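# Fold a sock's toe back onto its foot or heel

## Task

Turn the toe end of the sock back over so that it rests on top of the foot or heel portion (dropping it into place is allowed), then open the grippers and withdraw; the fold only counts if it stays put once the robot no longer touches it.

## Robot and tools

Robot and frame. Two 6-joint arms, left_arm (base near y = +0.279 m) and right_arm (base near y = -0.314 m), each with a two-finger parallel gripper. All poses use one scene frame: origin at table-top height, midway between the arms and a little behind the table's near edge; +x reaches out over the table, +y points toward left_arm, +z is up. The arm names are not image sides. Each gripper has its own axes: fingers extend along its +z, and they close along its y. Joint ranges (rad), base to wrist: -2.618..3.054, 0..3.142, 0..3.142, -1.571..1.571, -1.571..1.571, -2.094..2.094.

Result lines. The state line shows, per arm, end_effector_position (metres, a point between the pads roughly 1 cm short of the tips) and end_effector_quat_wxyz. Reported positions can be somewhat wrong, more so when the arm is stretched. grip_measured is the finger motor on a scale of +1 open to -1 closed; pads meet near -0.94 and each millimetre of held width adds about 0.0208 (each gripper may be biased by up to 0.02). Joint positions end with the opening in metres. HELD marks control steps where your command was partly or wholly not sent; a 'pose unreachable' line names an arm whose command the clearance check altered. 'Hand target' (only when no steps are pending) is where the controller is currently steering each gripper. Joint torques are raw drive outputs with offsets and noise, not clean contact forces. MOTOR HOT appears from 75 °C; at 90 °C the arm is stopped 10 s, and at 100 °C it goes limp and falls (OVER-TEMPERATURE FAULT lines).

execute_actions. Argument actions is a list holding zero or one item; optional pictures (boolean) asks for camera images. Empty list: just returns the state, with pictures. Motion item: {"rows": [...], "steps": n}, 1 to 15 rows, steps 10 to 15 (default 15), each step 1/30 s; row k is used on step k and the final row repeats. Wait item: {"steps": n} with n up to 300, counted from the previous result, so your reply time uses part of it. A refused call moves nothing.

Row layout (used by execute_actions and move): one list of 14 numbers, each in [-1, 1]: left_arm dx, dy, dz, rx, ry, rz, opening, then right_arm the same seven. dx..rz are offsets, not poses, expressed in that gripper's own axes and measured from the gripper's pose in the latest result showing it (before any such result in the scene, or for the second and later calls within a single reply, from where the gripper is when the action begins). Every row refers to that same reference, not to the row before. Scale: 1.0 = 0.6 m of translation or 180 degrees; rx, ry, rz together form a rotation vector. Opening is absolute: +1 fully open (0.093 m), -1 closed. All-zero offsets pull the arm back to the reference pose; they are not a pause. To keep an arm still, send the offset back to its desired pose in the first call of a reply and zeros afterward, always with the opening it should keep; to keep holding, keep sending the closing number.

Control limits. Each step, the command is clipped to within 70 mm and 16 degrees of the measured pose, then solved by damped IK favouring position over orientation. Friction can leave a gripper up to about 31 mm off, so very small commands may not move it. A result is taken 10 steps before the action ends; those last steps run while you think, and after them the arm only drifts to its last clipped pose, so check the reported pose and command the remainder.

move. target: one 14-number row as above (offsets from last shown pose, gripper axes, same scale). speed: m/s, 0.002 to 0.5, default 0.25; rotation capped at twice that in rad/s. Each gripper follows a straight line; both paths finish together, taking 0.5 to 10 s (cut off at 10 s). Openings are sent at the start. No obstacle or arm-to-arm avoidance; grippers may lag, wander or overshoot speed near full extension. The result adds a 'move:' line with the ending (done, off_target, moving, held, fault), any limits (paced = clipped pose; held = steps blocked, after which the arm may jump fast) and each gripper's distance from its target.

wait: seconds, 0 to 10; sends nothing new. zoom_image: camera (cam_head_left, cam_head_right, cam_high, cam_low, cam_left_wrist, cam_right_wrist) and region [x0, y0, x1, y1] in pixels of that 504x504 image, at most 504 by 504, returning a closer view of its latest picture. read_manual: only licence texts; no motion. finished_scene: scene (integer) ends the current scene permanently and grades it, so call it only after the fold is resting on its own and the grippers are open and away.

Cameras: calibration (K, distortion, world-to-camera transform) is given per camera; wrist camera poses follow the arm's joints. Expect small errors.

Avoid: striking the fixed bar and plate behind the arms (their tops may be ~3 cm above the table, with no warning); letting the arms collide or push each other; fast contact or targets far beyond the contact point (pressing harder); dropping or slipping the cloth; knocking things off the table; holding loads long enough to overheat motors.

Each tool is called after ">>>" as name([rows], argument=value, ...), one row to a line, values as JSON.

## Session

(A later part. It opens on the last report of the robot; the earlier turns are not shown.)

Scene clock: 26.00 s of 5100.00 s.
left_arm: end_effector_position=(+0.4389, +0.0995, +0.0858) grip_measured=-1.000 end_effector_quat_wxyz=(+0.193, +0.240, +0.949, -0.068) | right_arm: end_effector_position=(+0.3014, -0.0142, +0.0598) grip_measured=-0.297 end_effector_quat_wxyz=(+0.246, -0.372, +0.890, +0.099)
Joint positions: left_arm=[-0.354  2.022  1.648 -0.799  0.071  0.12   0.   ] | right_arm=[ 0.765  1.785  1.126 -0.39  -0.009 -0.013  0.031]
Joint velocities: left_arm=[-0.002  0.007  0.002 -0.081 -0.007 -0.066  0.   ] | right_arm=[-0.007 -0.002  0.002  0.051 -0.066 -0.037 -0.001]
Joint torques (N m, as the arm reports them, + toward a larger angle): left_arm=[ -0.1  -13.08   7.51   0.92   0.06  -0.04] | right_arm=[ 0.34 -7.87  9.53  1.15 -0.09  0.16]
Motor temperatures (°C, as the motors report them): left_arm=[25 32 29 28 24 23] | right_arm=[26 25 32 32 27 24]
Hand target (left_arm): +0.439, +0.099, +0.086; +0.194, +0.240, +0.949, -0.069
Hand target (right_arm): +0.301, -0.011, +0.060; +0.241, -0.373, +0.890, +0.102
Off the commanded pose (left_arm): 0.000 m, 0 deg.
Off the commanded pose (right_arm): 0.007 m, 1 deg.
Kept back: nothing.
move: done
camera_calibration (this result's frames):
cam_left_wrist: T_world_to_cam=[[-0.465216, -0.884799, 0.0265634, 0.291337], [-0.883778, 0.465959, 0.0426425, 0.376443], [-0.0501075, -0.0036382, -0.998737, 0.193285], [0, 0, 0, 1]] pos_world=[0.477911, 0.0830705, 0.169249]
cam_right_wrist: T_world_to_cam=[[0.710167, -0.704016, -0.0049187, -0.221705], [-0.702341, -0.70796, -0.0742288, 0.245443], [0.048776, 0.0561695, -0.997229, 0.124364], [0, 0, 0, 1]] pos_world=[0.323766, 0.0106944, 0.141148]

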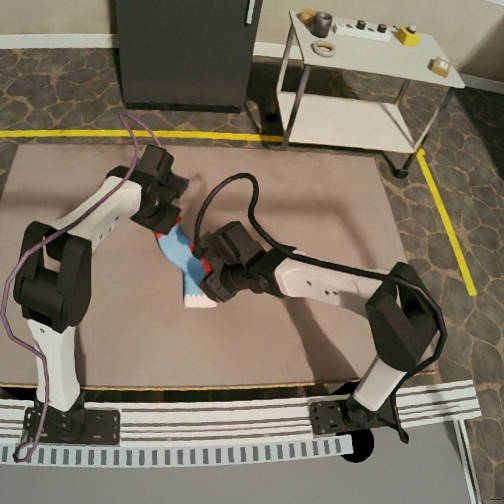

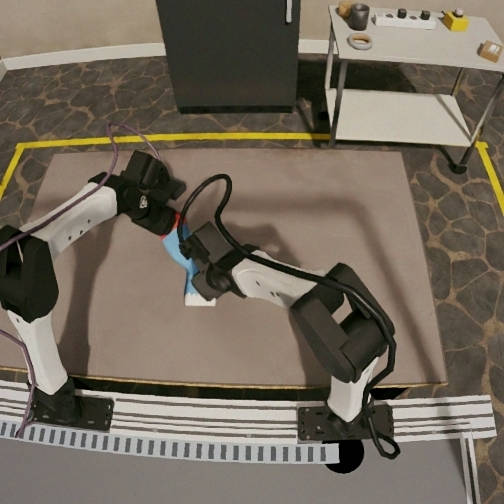

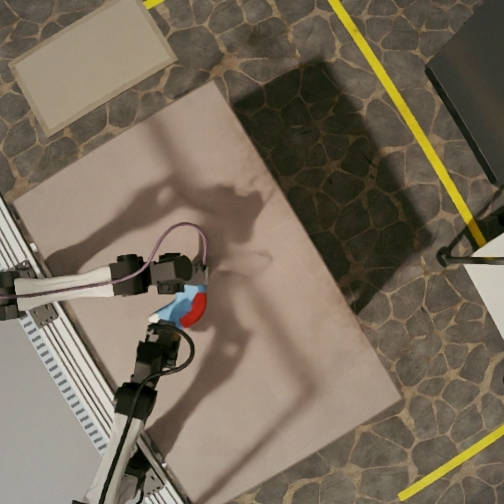

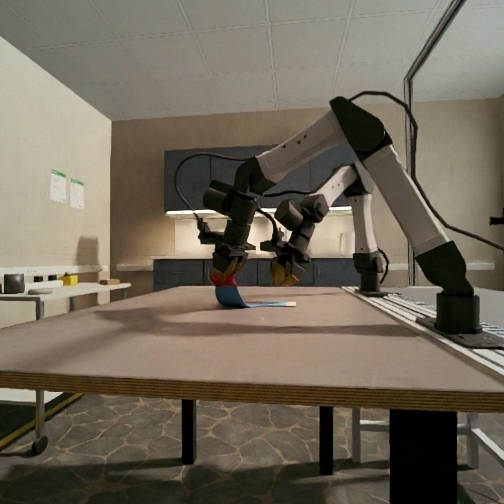

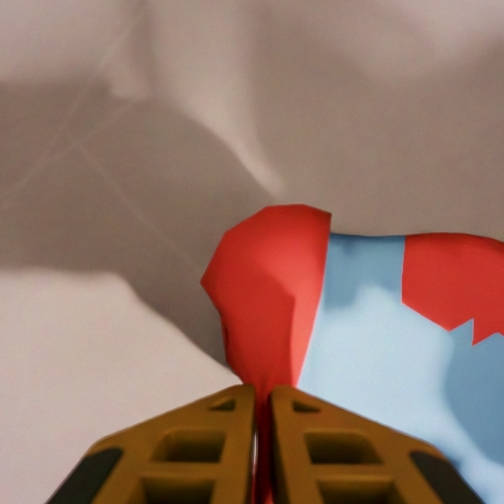

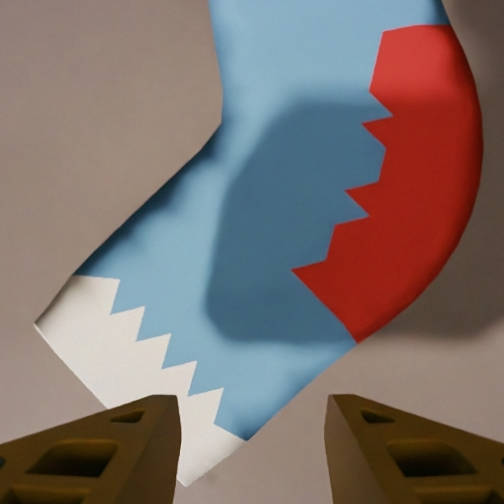

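>>> move(target=[0, 0, 0, 0, 0, 0, -1, 0.0153, 0.0555, 0.0877, 0, 0, 0, -0.3], speed=0.07)

Scene clock: 28.50 s of 5100.00 s.
left_arm: end_effector_position=(+0.4389, +0.0995, +0.0858) grip_measured=-1.000 end_effector_quat_wxyz=(+0.193, +0.240, +0.949, -0.068) | right_arm: end_effector_position=(+0.2943, +0.0240, +0.0188) grip_measured=-0.297 end_effector_quat_wxyz=(+0.251, -0.373, +0.887, +0.104)
Joint positions: left_arm=[-0.354  2.022  1.648 -0.799  0.071  0.12   0.   ] | right_arm=[ 0.852  1.93   1.126 -0.232  0.028  0.06   0.031]
Joint velocities: left_arm=[-0.012  0.002  0.002  0.037 -0.022  0.051  0.   ] | right_arm=[ 0.012  0.017 -0.002 -0.022 -0.007  0.081 -0.001]
Joint torques (N m, as the arm reports them, + toward a larger angle): left_arm=[ -0.09 -13.08   7.51   0.91   0.06  -0.04] | right_arm=[ 0.44 -8.36  6.53  1.31  0.06  0.14]
Motor temperatures (°C, as the motors report them): left_arm=[25 33 29 28 24 23] | right_arm=[26 26 32 32 27 24]
Hand target (left_arm): +0.439, +0.099, +0.086; +0.193, +0.240, +0.949, -0.068
Hand target (right_arm): +0.292, +0.022, +0.009; +0.245, -0.372, +0.890, +0.098
Off the commanded pose (left_arm): 0.000 m, 0 deg.
Off the commanded pose (right_arm): 0.010 m, 1 deg.
Kept back: nothing.
move: done
camera_calibration (this result's frames):
cam_left_wrist: T_world_to_cam=[[-0.465216, -0.884799, 0.0265634, 0.291337], [-0.883778, 0.465959, 0.0426425, 0.376443], [-0.0501075, -0.0036382, -0.998737, 0.193285], [0, 0, 0, 1]] pos_world=[0.477911, 0.0830705, 0.169249]
cam_right_wrist: T_world_to_cam=[[0.713884, -0.700193, -0.00998419, -0.191002], [-0.698093, -0.710476, -0.0888291, 0.263478], [0.055104, 0.0703835, -0.995997, 0.0794855], [0, 0, 0, 1]] pos_world=[0.315905, 0.047862, 0.100665]

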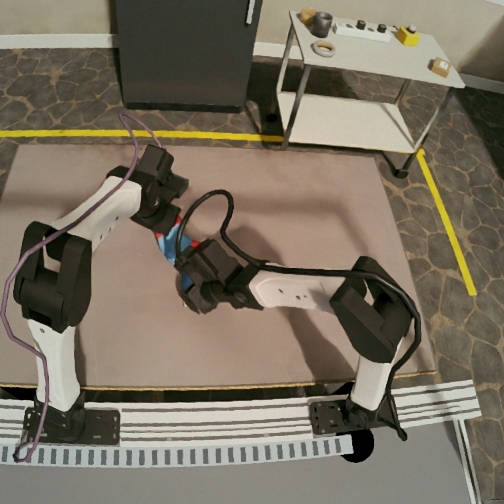

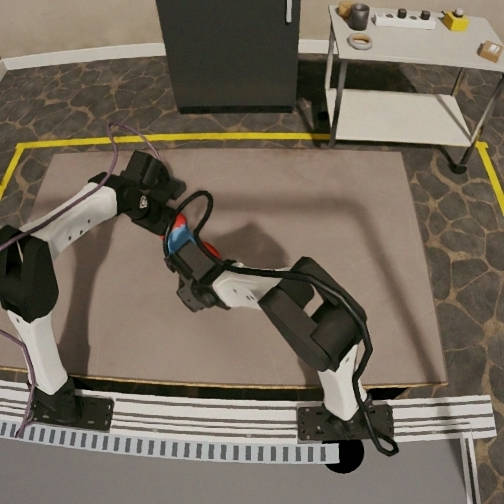

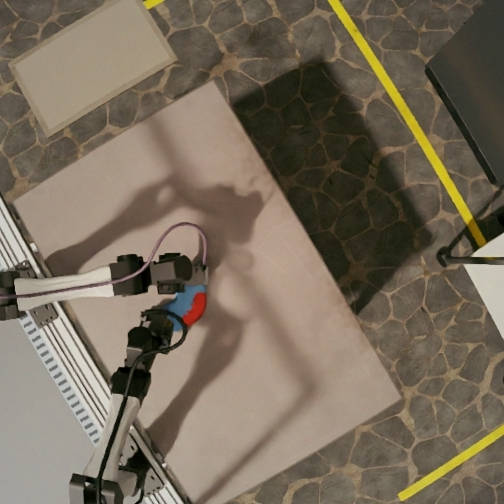

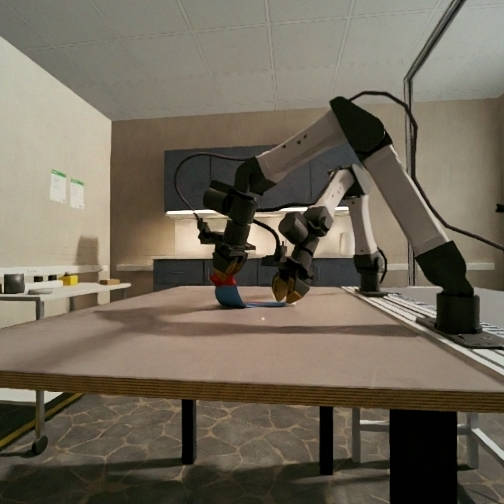

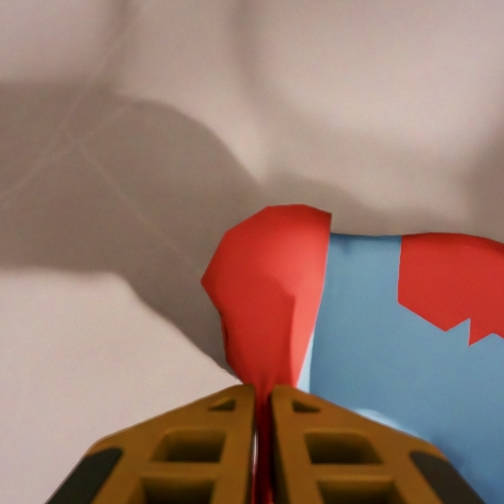

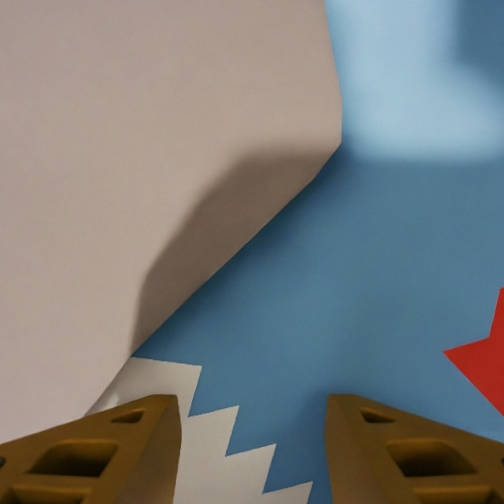

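>>> move(target=[0, 0, 0, 0, 0, 0, -1, 0.0068, 0, 0.0115, 0, -0.139, 0, -0.3], speed=0.15)

Scene clock: 33.23 s of 5100.00 s.
left_arm: end_effector_position=(+0.4389, +0.0995, +0.0858) grip_measured=-1.000 end_effector_quat_wxyz=(+0.193, +0.240, +0.949, -0.068) | right_arm: end_effector_position=(+0.3000, +0.0284, +0.0210) grip_measured=-0.297 end_effector_quat_wxyz=(+0.444, -0.338, +0.807, +0.191)
Joint positions: left_arm=[-0.354  2.022  1.648 -0.799  0.071  0.12   0.   ] | right_arm=[0.856 1.929 0.711 0.642 0.048 0.05  0.031]
Joint velocities: left_arm=[-0.002 -0.007 -0.007 -0.007  0.037  0.022  0.   ] | right_arm=[-0.007 -0.012 -0.007  0.022 -0.051 -0.081  0.001]
Joint torques (N m, as the arm reports them, + toward a larger angle): left_arm=[ -0.1  -13.08   7.51   0.91   0.06  -0.04] | right_arm=[ 0.76 -7.2   4.84  1.8   0.08  0.02]
Motor temperatures (°C, as the motors report them): left_arm=[25 34 29 28 24 23] | right_arm=[26 27 32 32 27 24]
Hand target (left_arm): +0.439, +0.099, +0.086; +0.193, +0.240, +0.949, -0.068
Hand target (right_arm): +0.295, +0.025, +0.010; +0.437, -0.344, +0.811, +0.183
Off the commanded pose (left_arm): 0.000 m, 0 deg.
Off the commanded pose (right_arm): 0.012 m, 1 deg.
Kept back: nothing.
move: off_target (right_arm)
camera_calibration (this result's frames):
cam_left_wrist: T_world_to_cam=[[-0.465216, -0.884799, 0.0265634, 0.291337], [-0.883778, 0.465959, 0.0426425, 0.376443], [-0.0501075, -0.0036382, -0.998737, 0.193285], [0, 0, 0, 1]] pos_world=[0.477911, 0.0830705, 0.169249]
cam_right_wrist: T_world_to_cam=[[0.719551, -0.69419, -0.0186154, -0.19371], [-0.599513, -0.60744, -0.521153, 0.247343], [0.350472, 0.386156, -0.85326, -0.0194717], [0, 0, 0, 1]] pos_world=[0.294494, 0.0232938, 0.108683]

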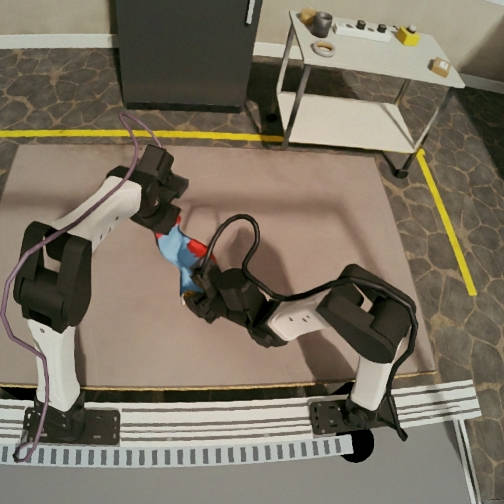

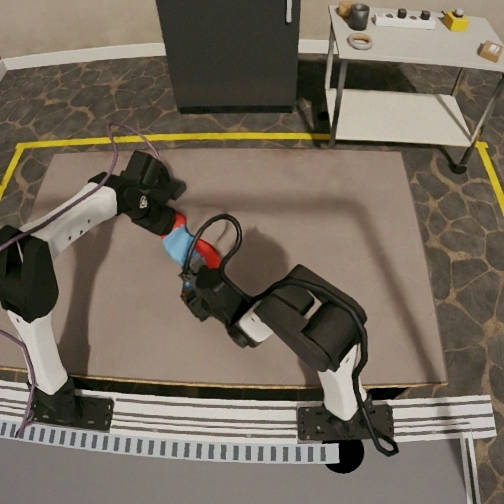

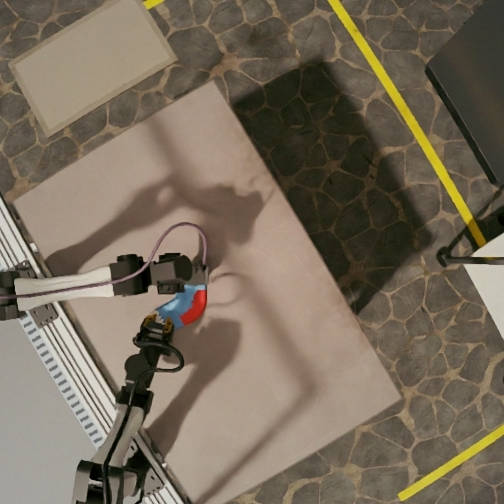

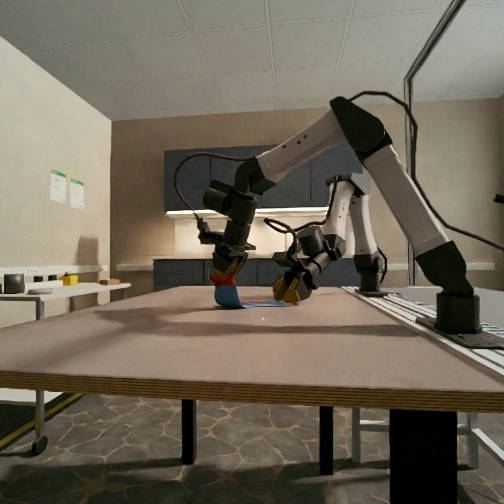

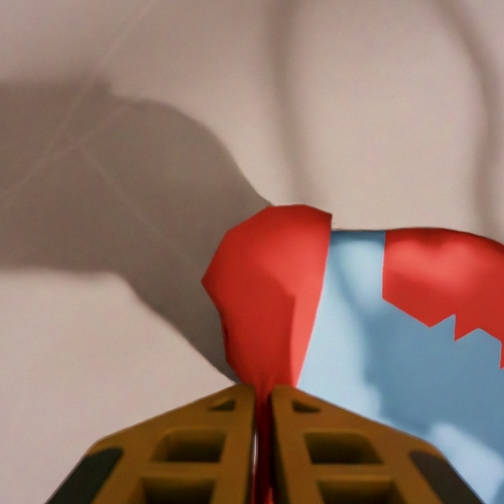

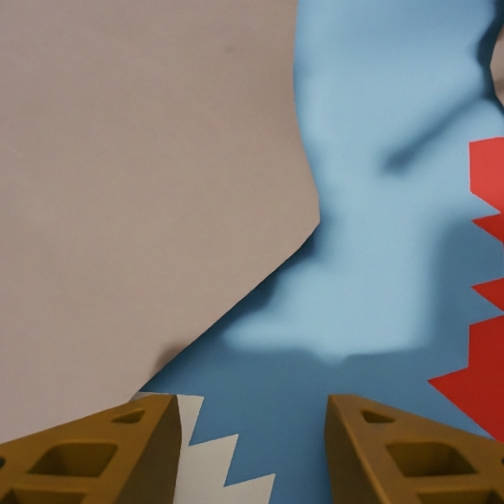

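>>> move(target=[-0.0022, -0.1237, 0.0423, 0, 0, 0, -1, 0.0113, 0, 0.0071, 0, 0, 0, -0.3], speed=0.07)

Scene clock: 35.73 s of 5100.00 s.
left_arm: end_effector_position=(+0.4163, +0.0293, +0.0788) grip_measured=-1.000 end_effector_quat_wxyz=(+0.202, +0.241, +0.947, -0.072) | right_arm: end_effector_position=(+0.3014, +0.0299, +0.0203) grip_measured=-0.297 end_effector_quat_wxyz=(+0.449, -0.337, +0.804, +0.193)
Joint positions: left_arm=[-0.526  2.05   1.648 -0.746  0.007 -0.036  0.   ] | right_arm=[0.856 1.943 0.711 0.668 0.048 0.05  0.031]
Joint velocities: left_arm=[-0.007  0.002  0.012  0.007  0.066 -0.007  0.   ] | right_arm=[-0.012  0.002  0.012 -0.037  0.051  0.051 -0.   ]
Joint torques (N m, as the arm reports them, + toward a larger angle): left_arm=[ -0.85 -12.18   5.63   1.11  -0.03  -0.08] | right_arm=[ 0.22 -7.09  5.7   1.75  0.02  0.12]
Motor temperatures (°C, as the motors report them): left_arm=[25 35 29 28 24 23] | right_arm=[26 28 32 32 27 24]
Hand target (left_arm): +0.413, +0.028, +0.066; +0.193, +0.240, +0.949, -0.068
Hand target (right_arm): +0.300, +0.028, +0.013; +0.444, -0.338, +0.807, +0.191
Off the commanded pose (left_arm): 0.014 m, 1 deg.
Off the commanded pose (right_arm): 0.008 m, 1 deg.
Kept back: nothing.
move: off_target (left_arm)
camera_calibration (this result's frames):
cam_left_wrist: T_world_to_cam=[[-0.468856, -0.882781, 0.029504, 0.220142], [-0.882582, 0.46955, 0.0239077, 0.39031], [-0.0349589, -0.0148304, -0.999279, 0.179003], [0, 0, 0, 1]] pos_world=[0.453953, 0.0137226, 0.163048]
cam_right_wrist: T_world_to_cam=[[0.719561, -0.694165, -0.0191715, -0.193655], [-0.59539, -0.602493, -0.531519, 0.2476], [0.357411, 0.393875, -0.846829, -0.0236098], [0, 0, 0, 1]] pos_world=[0.295204, 0.0240479, 0.107898]

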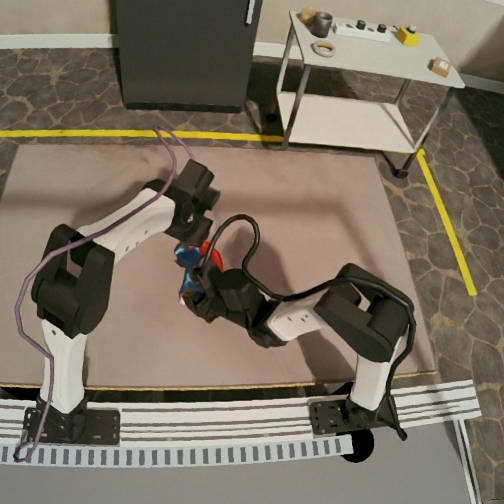

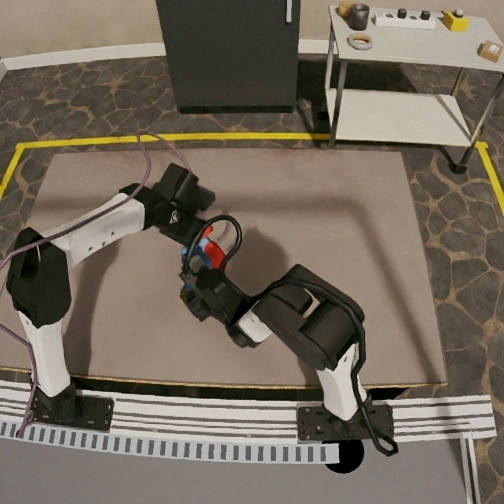

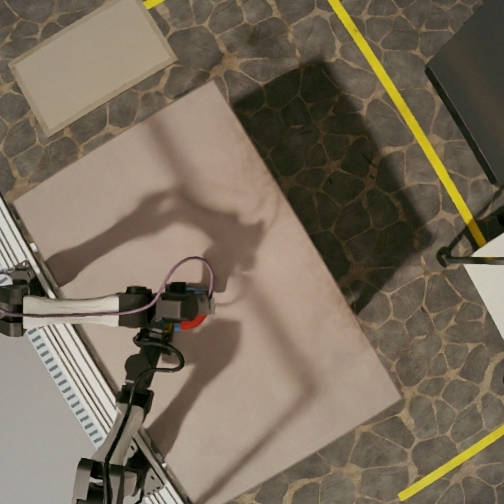

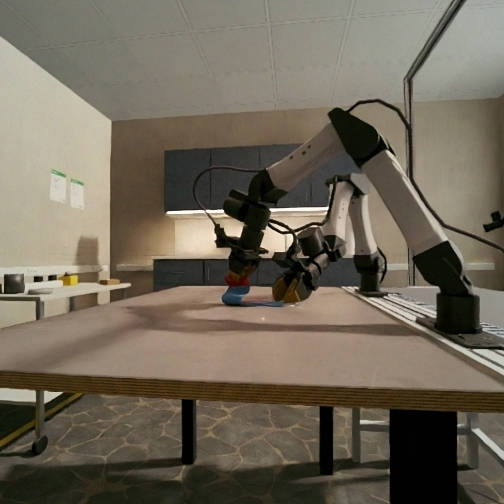

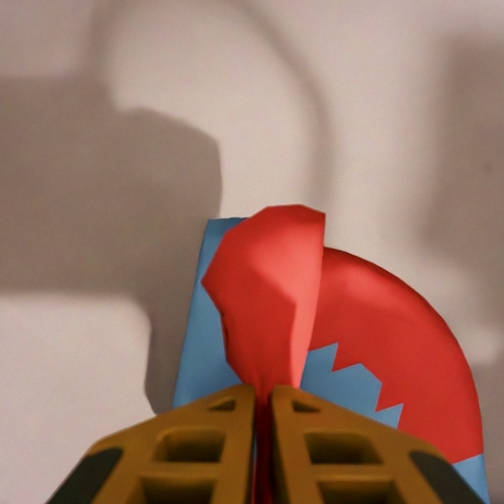

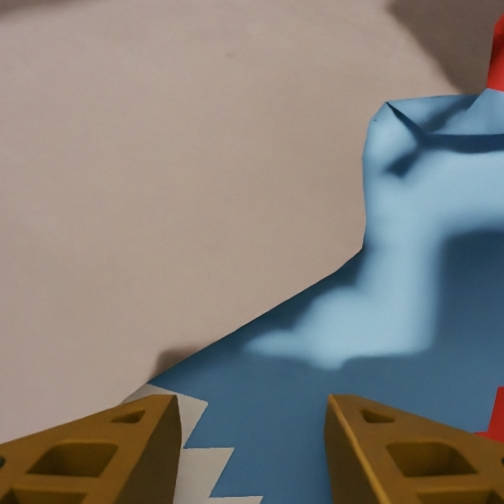

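>>> move(target=[0.0348, -0.0467, 0.0780, 0, 0, 0, -1, 0.0169, 0, 0.0106, 0, 0, 0, -0.3], speed=0.06)

Scene clock: 38.10 s of 5100.00 s.
left_arm: end_effector_position=(+0.4074, +0.0045, +0.0407) grip_measured=-1.000 end_effector_quat_wxyz=(+0.209, +0.239, +0.945, -0.075) | right_arm: end_effector_position=(+0.3033, +0.0321, +0.0168) grip_measured=-0.297 end_effector_quat_wxyz=(+0.455, -0.335, +0.801, +0.196)
Joint positions: left_arm=[-0.585  2.095  1.551 -0.59  -0.016 -0.092  0.   ] | right_arm=[0.856 1.971 0.711 0.712 0.048 0.05  0.031]
Joint velocities: left_arm=[ 0.012 -0.022  0.002 -0.007 -0.007 -0.066  0.   ] | right_arm=[-0.002  0.012  0.002 -0.007  0.022  0.022 -0.001]
Joint torques (N m, as the arm reports them, + toward a larger angle): left_arm=[ -0.93 -12.44   5.67   1.09  -0.09  -0.1 ] | right_arm=[ 0.33 -7.32  5.58  1.84 -0.01  0.13]
Motor temperatures (°C, as the motors report them): left_arm=[25 35 29 28 24 23] | right_arm=[26 28 32 33 27 24]
Hand target (left_arm): +0.402, +0.003, +0.029; +0.202, +0.241, +0.947, -0.072
Hand target (right_arm): +0.301, +0.030, +0.008; +0.449, -0.337, +0.805, +0.193
Off the commanded pose (left_arm): 0.013 m, 1 deg.
Off the commanded pose (right_arm): 0.009 m, 1 deg.
Kept back: nothing.
move: off_target (left_arm)
camera_calibration (this result's frames):
cam_left_wrist: T_world_to_cam=[[-0.467307, -0.88348, 0.0329598, 0.19444], [-0.883794, 0.467797, 0.00867556, 0.396155], [-0.0230832, -0.0250755, -0.999419, 0.135385], [0, 0, 0, 1]] pos_world=[0.444108, -0.0101412, 0.125461]
cam_right_wrist: T_world_to_cam=[[0.719859, -0.693829, -0.0201139, -0.193662], [-0.589979, -0.596332, -0.544346, 0.246556], [0.365688, 0.403719, -0.83862, -0.031105], [0, 0, 0, 1]] pos_world=[0.296247, 0.0252185, 0.104231]

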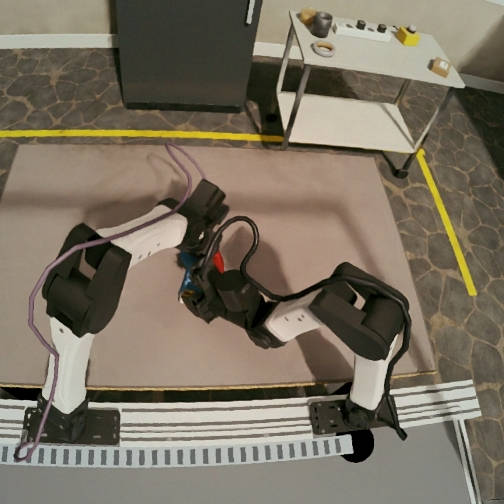

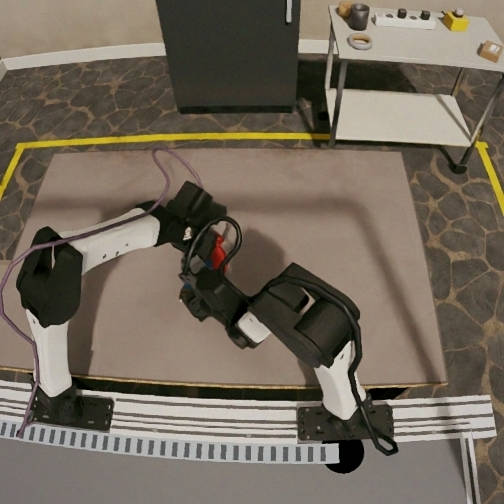

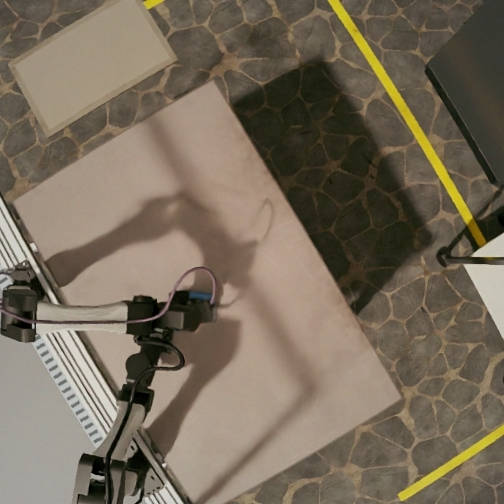

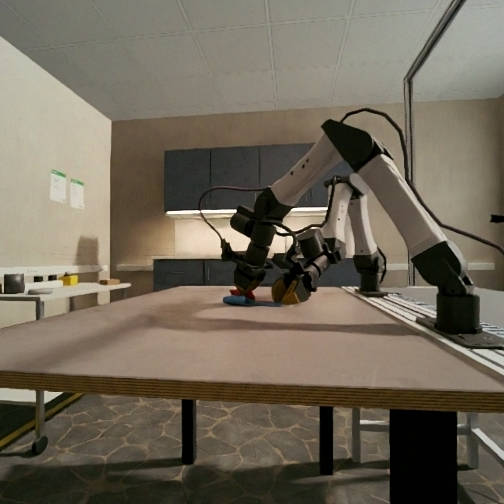

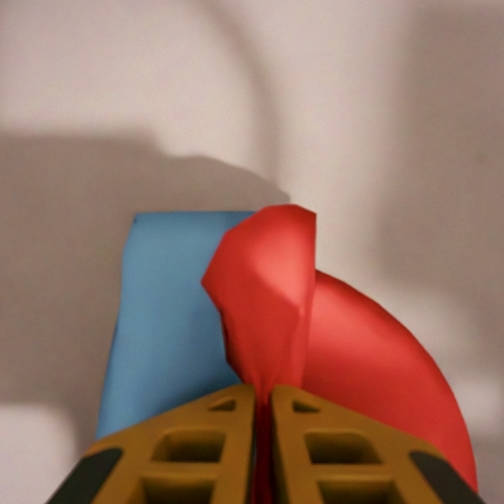

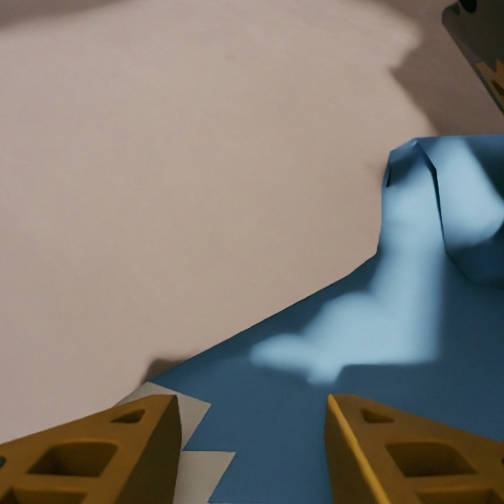

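>>> execute_actions([
  {"rows": [[0,0,0,0,0,0,-0.8,0.0113,0,0.0071,0,0,0,-0.3],[0,0,0,0,0,0,-0.6,0.0113,0,0.0071,0,0,0,-0.3],[0,0,0,0,0,0,-0.4,0.0113,0,0.0071,0,0,0,-0.3],[0,0,0,0,0,0,-0.2,0.0113,0,0.0071,0,0,0,-0.3],[0,0,0,0,0,0,0.0,0.0113,0,0.0071,0,0,0,-0.3],[0,0,0,0,0,0,0.2,0.0113,0,0.0071,0,0,0,-0.3]], "steps": 15},
])

>>> wait(seconds=0.3)

Scene clock: 38.83 s of 5100.00 s.
left_arm: end_effector_position=(+0.4077, +0.0044, +0.0408) grip_measured=-0.106 end_effector_quat_wxyz=(+0.210, +0.239, +0.945, -0.076) | right_arm: end_effector_position=(+0.3043, +0.0333, +0.0163) grip_measured=-0.297 end_effector_quat_wxyz=(+0.459, -0.334, +0.799, +0.198)
Joint positions: left_arm=[-0.585  2.095  1.551 -0.588 -0.016 -0.093  0.04 ] | right_arm=[0.856 1.983 0.711 0.733 0.048 0.05  0.031]
Joint velocities: left_arm=[ 0.007  0.012 -0.007  0.051 -0.007 -0.007  0.213] | right_arm=[-0.007  0.022 -0.002  0.095 -0.022 -0.051  0.001]
Joint torques (N m, as the arm reports them, + toward a larger angle): left_arm=[ -0.08 -13.64   7.4    0.97  -0.04  -0.07] | right_arm=[ 0.01 -7.07  5.84  1.88  0.    0.13]
Motor temperatures (°C, as the motors report them): left_arm=[25 35 29 28 24 23] | right_arm=[26 28 32 33 27 24]
Steps of this call (steps 1 to 17: nothing new was sent; steps 18 to 22: the first 5 steps of this action). Readings (end_effector_position):
18: left_arm (+0.4077, +0.0044, +0.0408) | right_arm (+0.3035, +0.0323, +0.0168)
19: left_arm (+0.4077, +0.0044, +0.0408) | right_arm (+0.3038, +0.0327, +0.0167)
21: left_arm (+0.4077, +0.0044, +0.0408) | right_arm (+0.3041, +0.0331, +0.0161)
22: the state above

Scene clock: 39.47 s of 5100.00 s.
left_arm: end_effector_position=(+0.4077, +0.0044, +0.0408) grip_measured=+0.197 end_effector_quat_wxyz=(+0.210, +0.239, +0.945, -0.076) | right_arm: end_effector_position=(+0.3046, +0.0336, +0.0165) grip_measured=-0.297 end_effector_quat_wxyz=(+0.460, -0.334, +0.798, +0.199)
Joint positions: left_arm=[-0.585  2.095  1.551 -0.588 -0.016 -0.093  0.055] | right_arm=[0.856 1.985 0.711 0.738 0.048 0.05  0.031]
Joint velocities: left_arm=[-0.007  0.002 -0.007 -0.051 -0.007 -0.037 -0.001] | right_arm=[ 0.002 -0.007  0.007  0.007  0.007  0.037 -0.   ]
Joint torques (N m, as the arm reports them, + toward a larger angle): left_arm=[ -0.1  -13.65   7.38   0.97   0.    -0.04] | right_arm=[ 0.19 -7.2   5.88  1.82 -0.05  0.14]
Motor temperatures (°C, as the motors report them): left_arm=[25 35 29 28 24 23] | right_arm=[26 28 32 33 27 24]
Hand target (left_arm): +0.407, +0.004, +0.041; +0.209, +0.239, +0.945, -0.075
Hand target (right_arm): +0.303, +0.032, +0.009; +0.455, -0.335, +0.801, +0.196
Off the commanded pose (left_arm): 0.000 m, 0 deg.
Off the commanded pose (right_arm): 0.008 m, 1 deg.
Kept back: nothing.
Steps of this call (steps 1 to 10: the last 10 steps of your previous action; steps 11 to 19: nothing new was sent). Readings (end_effector_position):
1: left_arm (+0.4077, +0.0044, +0.0408) | right_arm (+0.3044, +0.0334, +0.0164)
2: left_arm (+0.4077, +0.0044, +0.0408) | right_arm (+0.3045, +0.0335, +0.0164)
4: left_arm (+0.4077, +0.0044, +0.0408) | right_arm (+0.3045, +0.0336, +0.0164)
8: left_arm (+0.4077, +0.0044, +0.0408) | right_arm (+0.3046, +0.0336, +0.0164)
19: the state above
camera_calibration (this result's frames):
cam_left_wrist: T_world_to_cam=[[-0.466879, -0.883707, 0.0329485, 0.194292], [-0.884055, 0.467329, 0.00714212, 0.396663], [-0.0217093, -0.0257937, -0.999432, 0.134993], [0, 0, 0, 1]] pos_world=[0.444313, -0.0101928, 0.125682]
cam_right_wrist: T_world_to_cam=[[0.720127, -0.693527, -0.0209329, -0.193626], [-0.585142, -0.590819, -0.555465, 0.246593], [0.372863, 0.412254, -0.831276, -0.0350872], [0, 0, 0, 1]] pos_world=[0.29681, 0.0258717, 0.103754]

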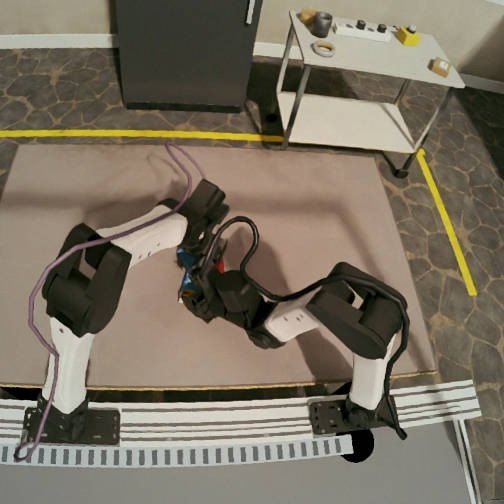

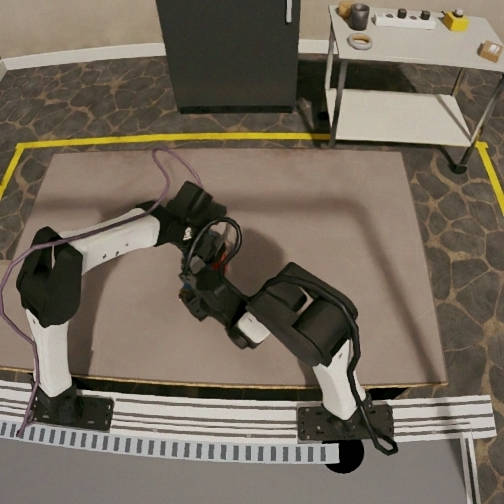

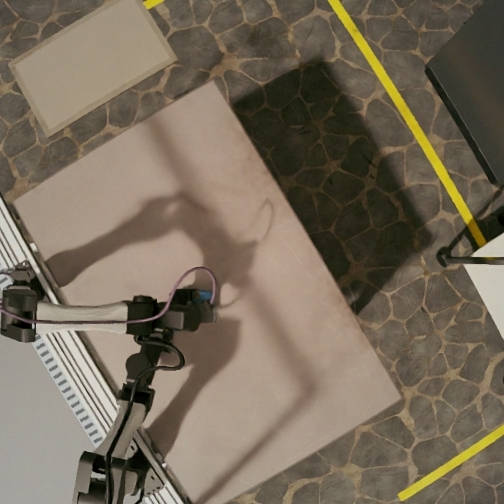

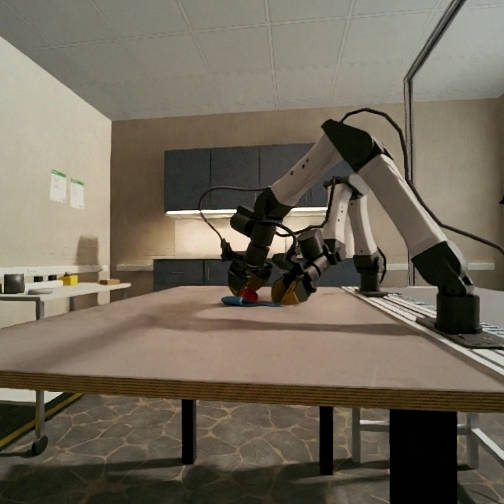

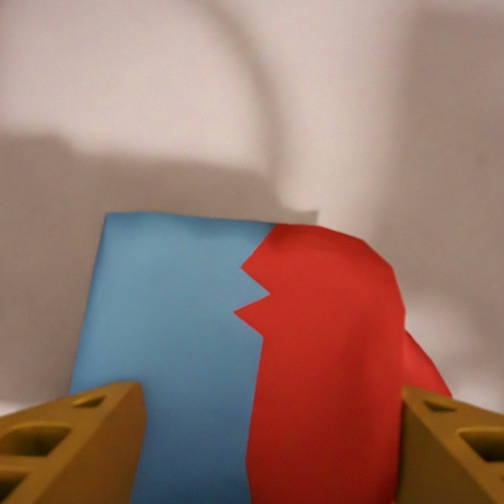

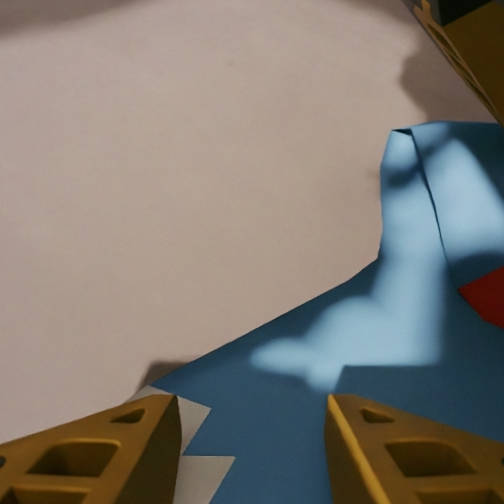

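>>> move(target=[0, 0, -0.18, 0, 0, 0, 1, 0.0085, 0, 0.0054, 0, 0, 0, -0.3], speed=0.1)

Scene clock: 41.53 s of 5100.00 s.
left_arm: end_effector_position=(+0.3687, +0.0332, +0.1224) grip_measured=+0.980 end_effector_quat_wxyz=(+0.200, +0.236, +0.948, -0.071) | right_arm: end_effector_position=(+0.3025, +0.0388, +0.0207) grip_measured=-0.297 end_effector_quat_wxyz=(+0.467, -0.340, +0.790, +0.207)
Joint positions: left_arm=[-0.585  1.872  1.574 -0.857 -0.02  -0.1    0.092] | right_arm=[0.863 1.985 0.711 0.759 0.039 0.044 0.031]
Joint velocities: left_arm=[ 0.002  0.002 -0.017 -0.066  0.051  0.007 -0.001] | right_arm=[-0.017 -0.012 -0.012 -0.051  0.051 -0.066  0.   ]
Joint torques (N m, as the arm reports them, + toward a larger angle): left_arm=[ -0.5  -13.24   9.75   0.74   0.01  -0.02] | right_arm=[-0.36 -6.93  5.92  1.85  0.05  0.2 ]
Motor temperatures (°C, as the motors report them): left_arm=[25 36 29 28 24 23] | right_arm=[26 28 32 33 27 24]
Hand target (left_arm): +0.368, +0.031, +0.138; +0.210, +0.239, +0.945, -0.076
Hand target (right_arm): +0.305, +0.034, +0.010; +0.460, -0.334, +0.798, +0.199
Off the commanded pose (left_arm): 0.016 m, 1 deg.
Off the commanded pose (right_arm): 0.012 m, 2 deg.
Kept back: nothing.
move: off_target (left_arm, right_arm)
camera_calibration (this result's frames):
cam_left_wrist: T_world_to_cam=[[-0.459704, -0.88757, 0.0298617, 0.196779], [-0.887176, 0.46049, 0.0294459, 0.346756], [-0.0398863, -0.0129562, -0.99912, 0.222655], [0, 0, 0, 1]] pos_world=[0.406974, 0.0178627, 0.206372]
cam_right_wrist: T_world_to_cam=[[0.733319, -0.679577, -0.020438, -0.192974], [-0.566002, -0.593556, -0.572131, 0.24542], [0.376676, 0.431123, -0.819908, -0.0349834], [0, 0, 0, 1]] pos_world=[0.293597, 0.0296122, 0.107785]

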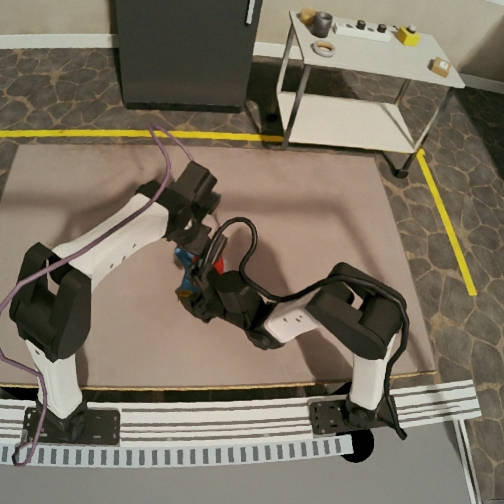

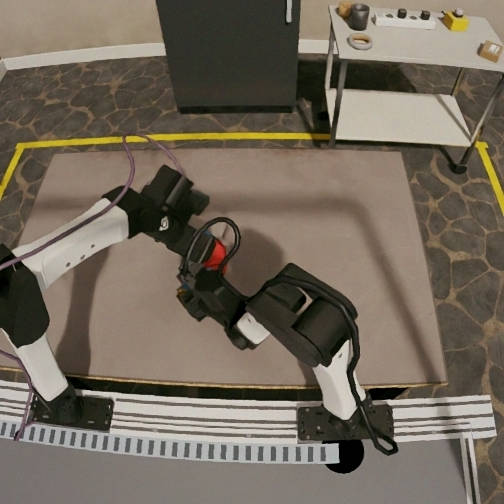

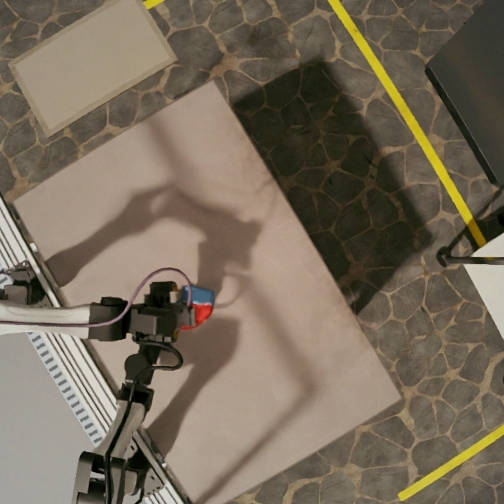

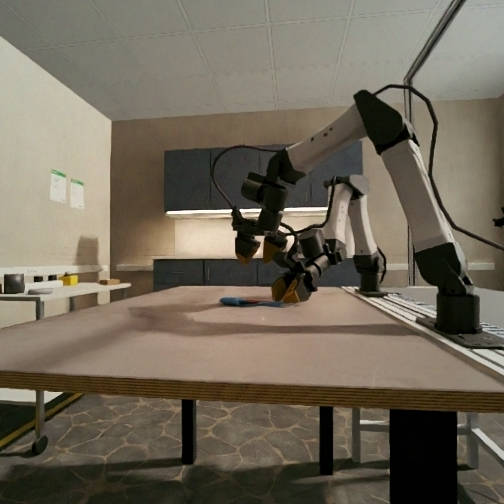

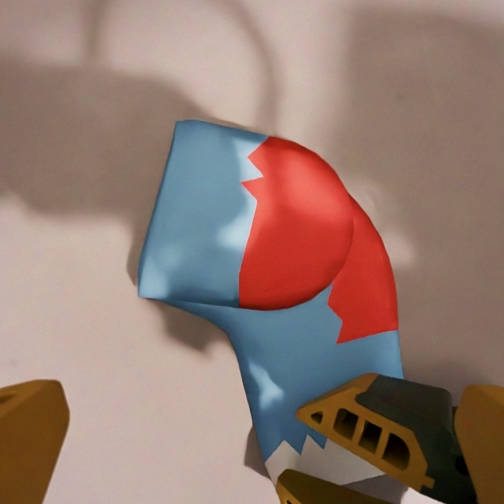

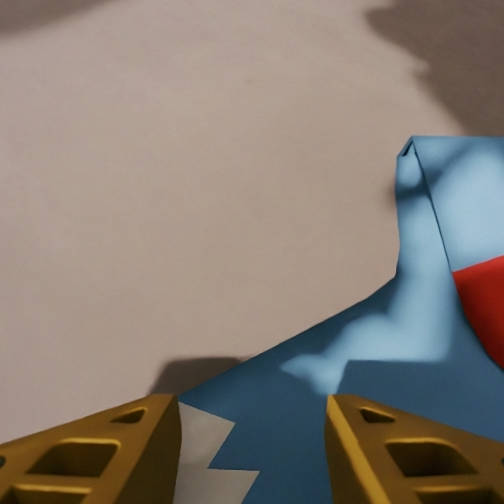

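>>> move(target=[0, 0.22, -0.08, 0, 0, 0, 1, -0.1, 0, -0.1, 0, 0, 0, -0.3], speed=0.15)

Scene clock: 43.80 s of 5100.00 s.
left_arm: end_effector_position=(+0.4124, +0.1628, +0.1490) grip_measured=+0.980 end_effector_quat_wxyz=(+0.189, +0.230, +0.952, -0.067) | right_arm: end_effector_position=(+0.2833, +0.0220, +0.0992) grip_measured=-0.297 end_effector_quat_wxyz=(+0.464, -0.345, +0.789, +0.209)
Joint positions: left_arm=[-0.225  1.849  1.671 -1.016  0.115  0.221  0.092] | right_arm=[0.867 1.63  0.708 0.405 0.032 0.039 0.031]
Joint velocities: left_arm=[-0.007 -0.012 -0.002  0.007  0.007 -0.022  0.   ] | right_arm=[ 0.012 -0.007 -0.002 -0.037 -0.007 -0.007  0.   ]
Joint torques (N m, as the arm reports them, + toward a larger angle): left_arm=[ -0.28 -11.86   9.85   0.79   0.16   0.02] | right_arm=[ 0.01 -7.76  8.65  1.68  0.07  0.15]
Motor temperatures (°C, as the motors report them): left_arm=[25 36 30 28 24 23] | right_arm=[26 29 32 33 27 24]
Hand target (left_arm): +0.414, +0.160, +0.161; +0.200, +0.236, +0.948, -0.070
Hand target (right_arm): +0.285, +0.021, +0.103; +0.467, -0.340, +0.790, +0.207
Off the commanded pose (left_arm): 0.012 m, 2 deg.
Off the commanded pose (right_arm): 0.005 m, 1 deg.
Kept back: nothing.
move: off_target (left_arm)
camera_calibration (this result's frames):
cam_left_wrist: T_world_to_cam=[[-0.448224, -0.893397, 0.0306063, 0.327163], [-0.891819, 0.449254, 0.0531963, 0.325312], [-0.0612755, -0.00345142, -0.998115, 0.25983], [0, 0, 0, 1]] pos_world=[0.452682, 0.147035, 0.232021]
cam_right_wrist: T_world_to_cam=[[0.741776, -0.670354, -0.0198547, -0.19132], [-0.559506, -0.602252, -0.569426, 0.267547], [0.369759, 0.433495, -0.821803, 0.0458669], [0, 0, 0, 1]] pos_world=[0.274651, 0.0129956, 0.186243]

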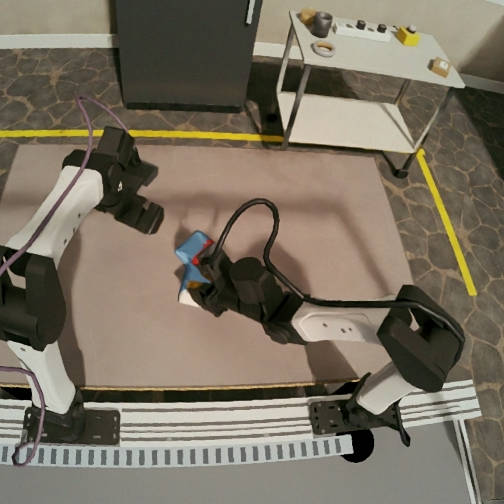

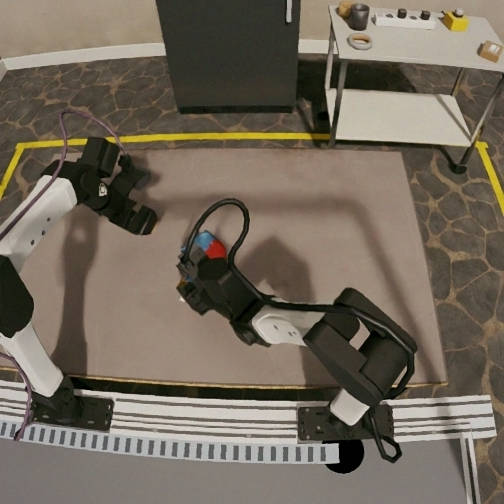

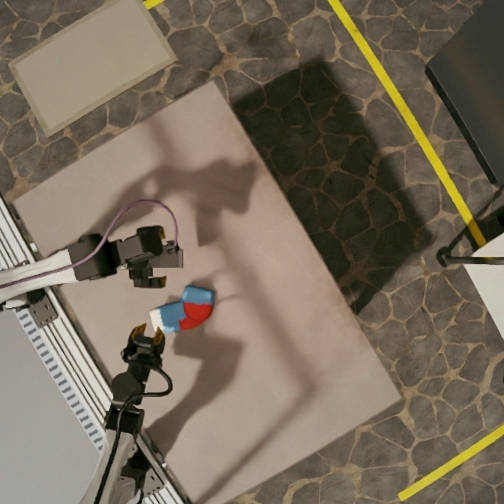

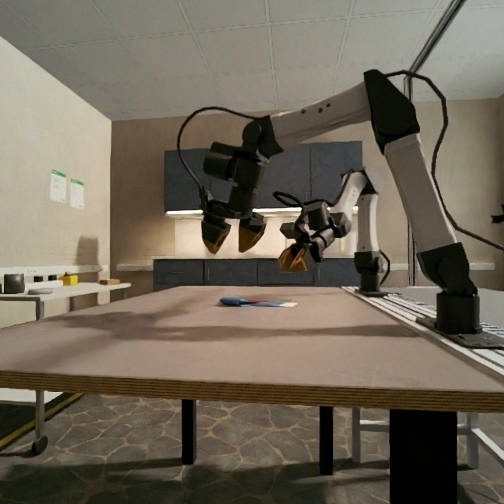

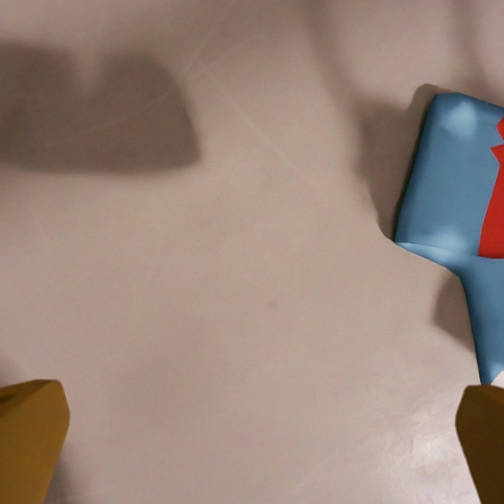

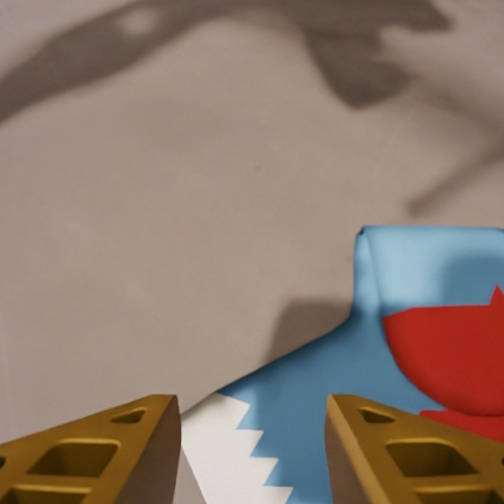

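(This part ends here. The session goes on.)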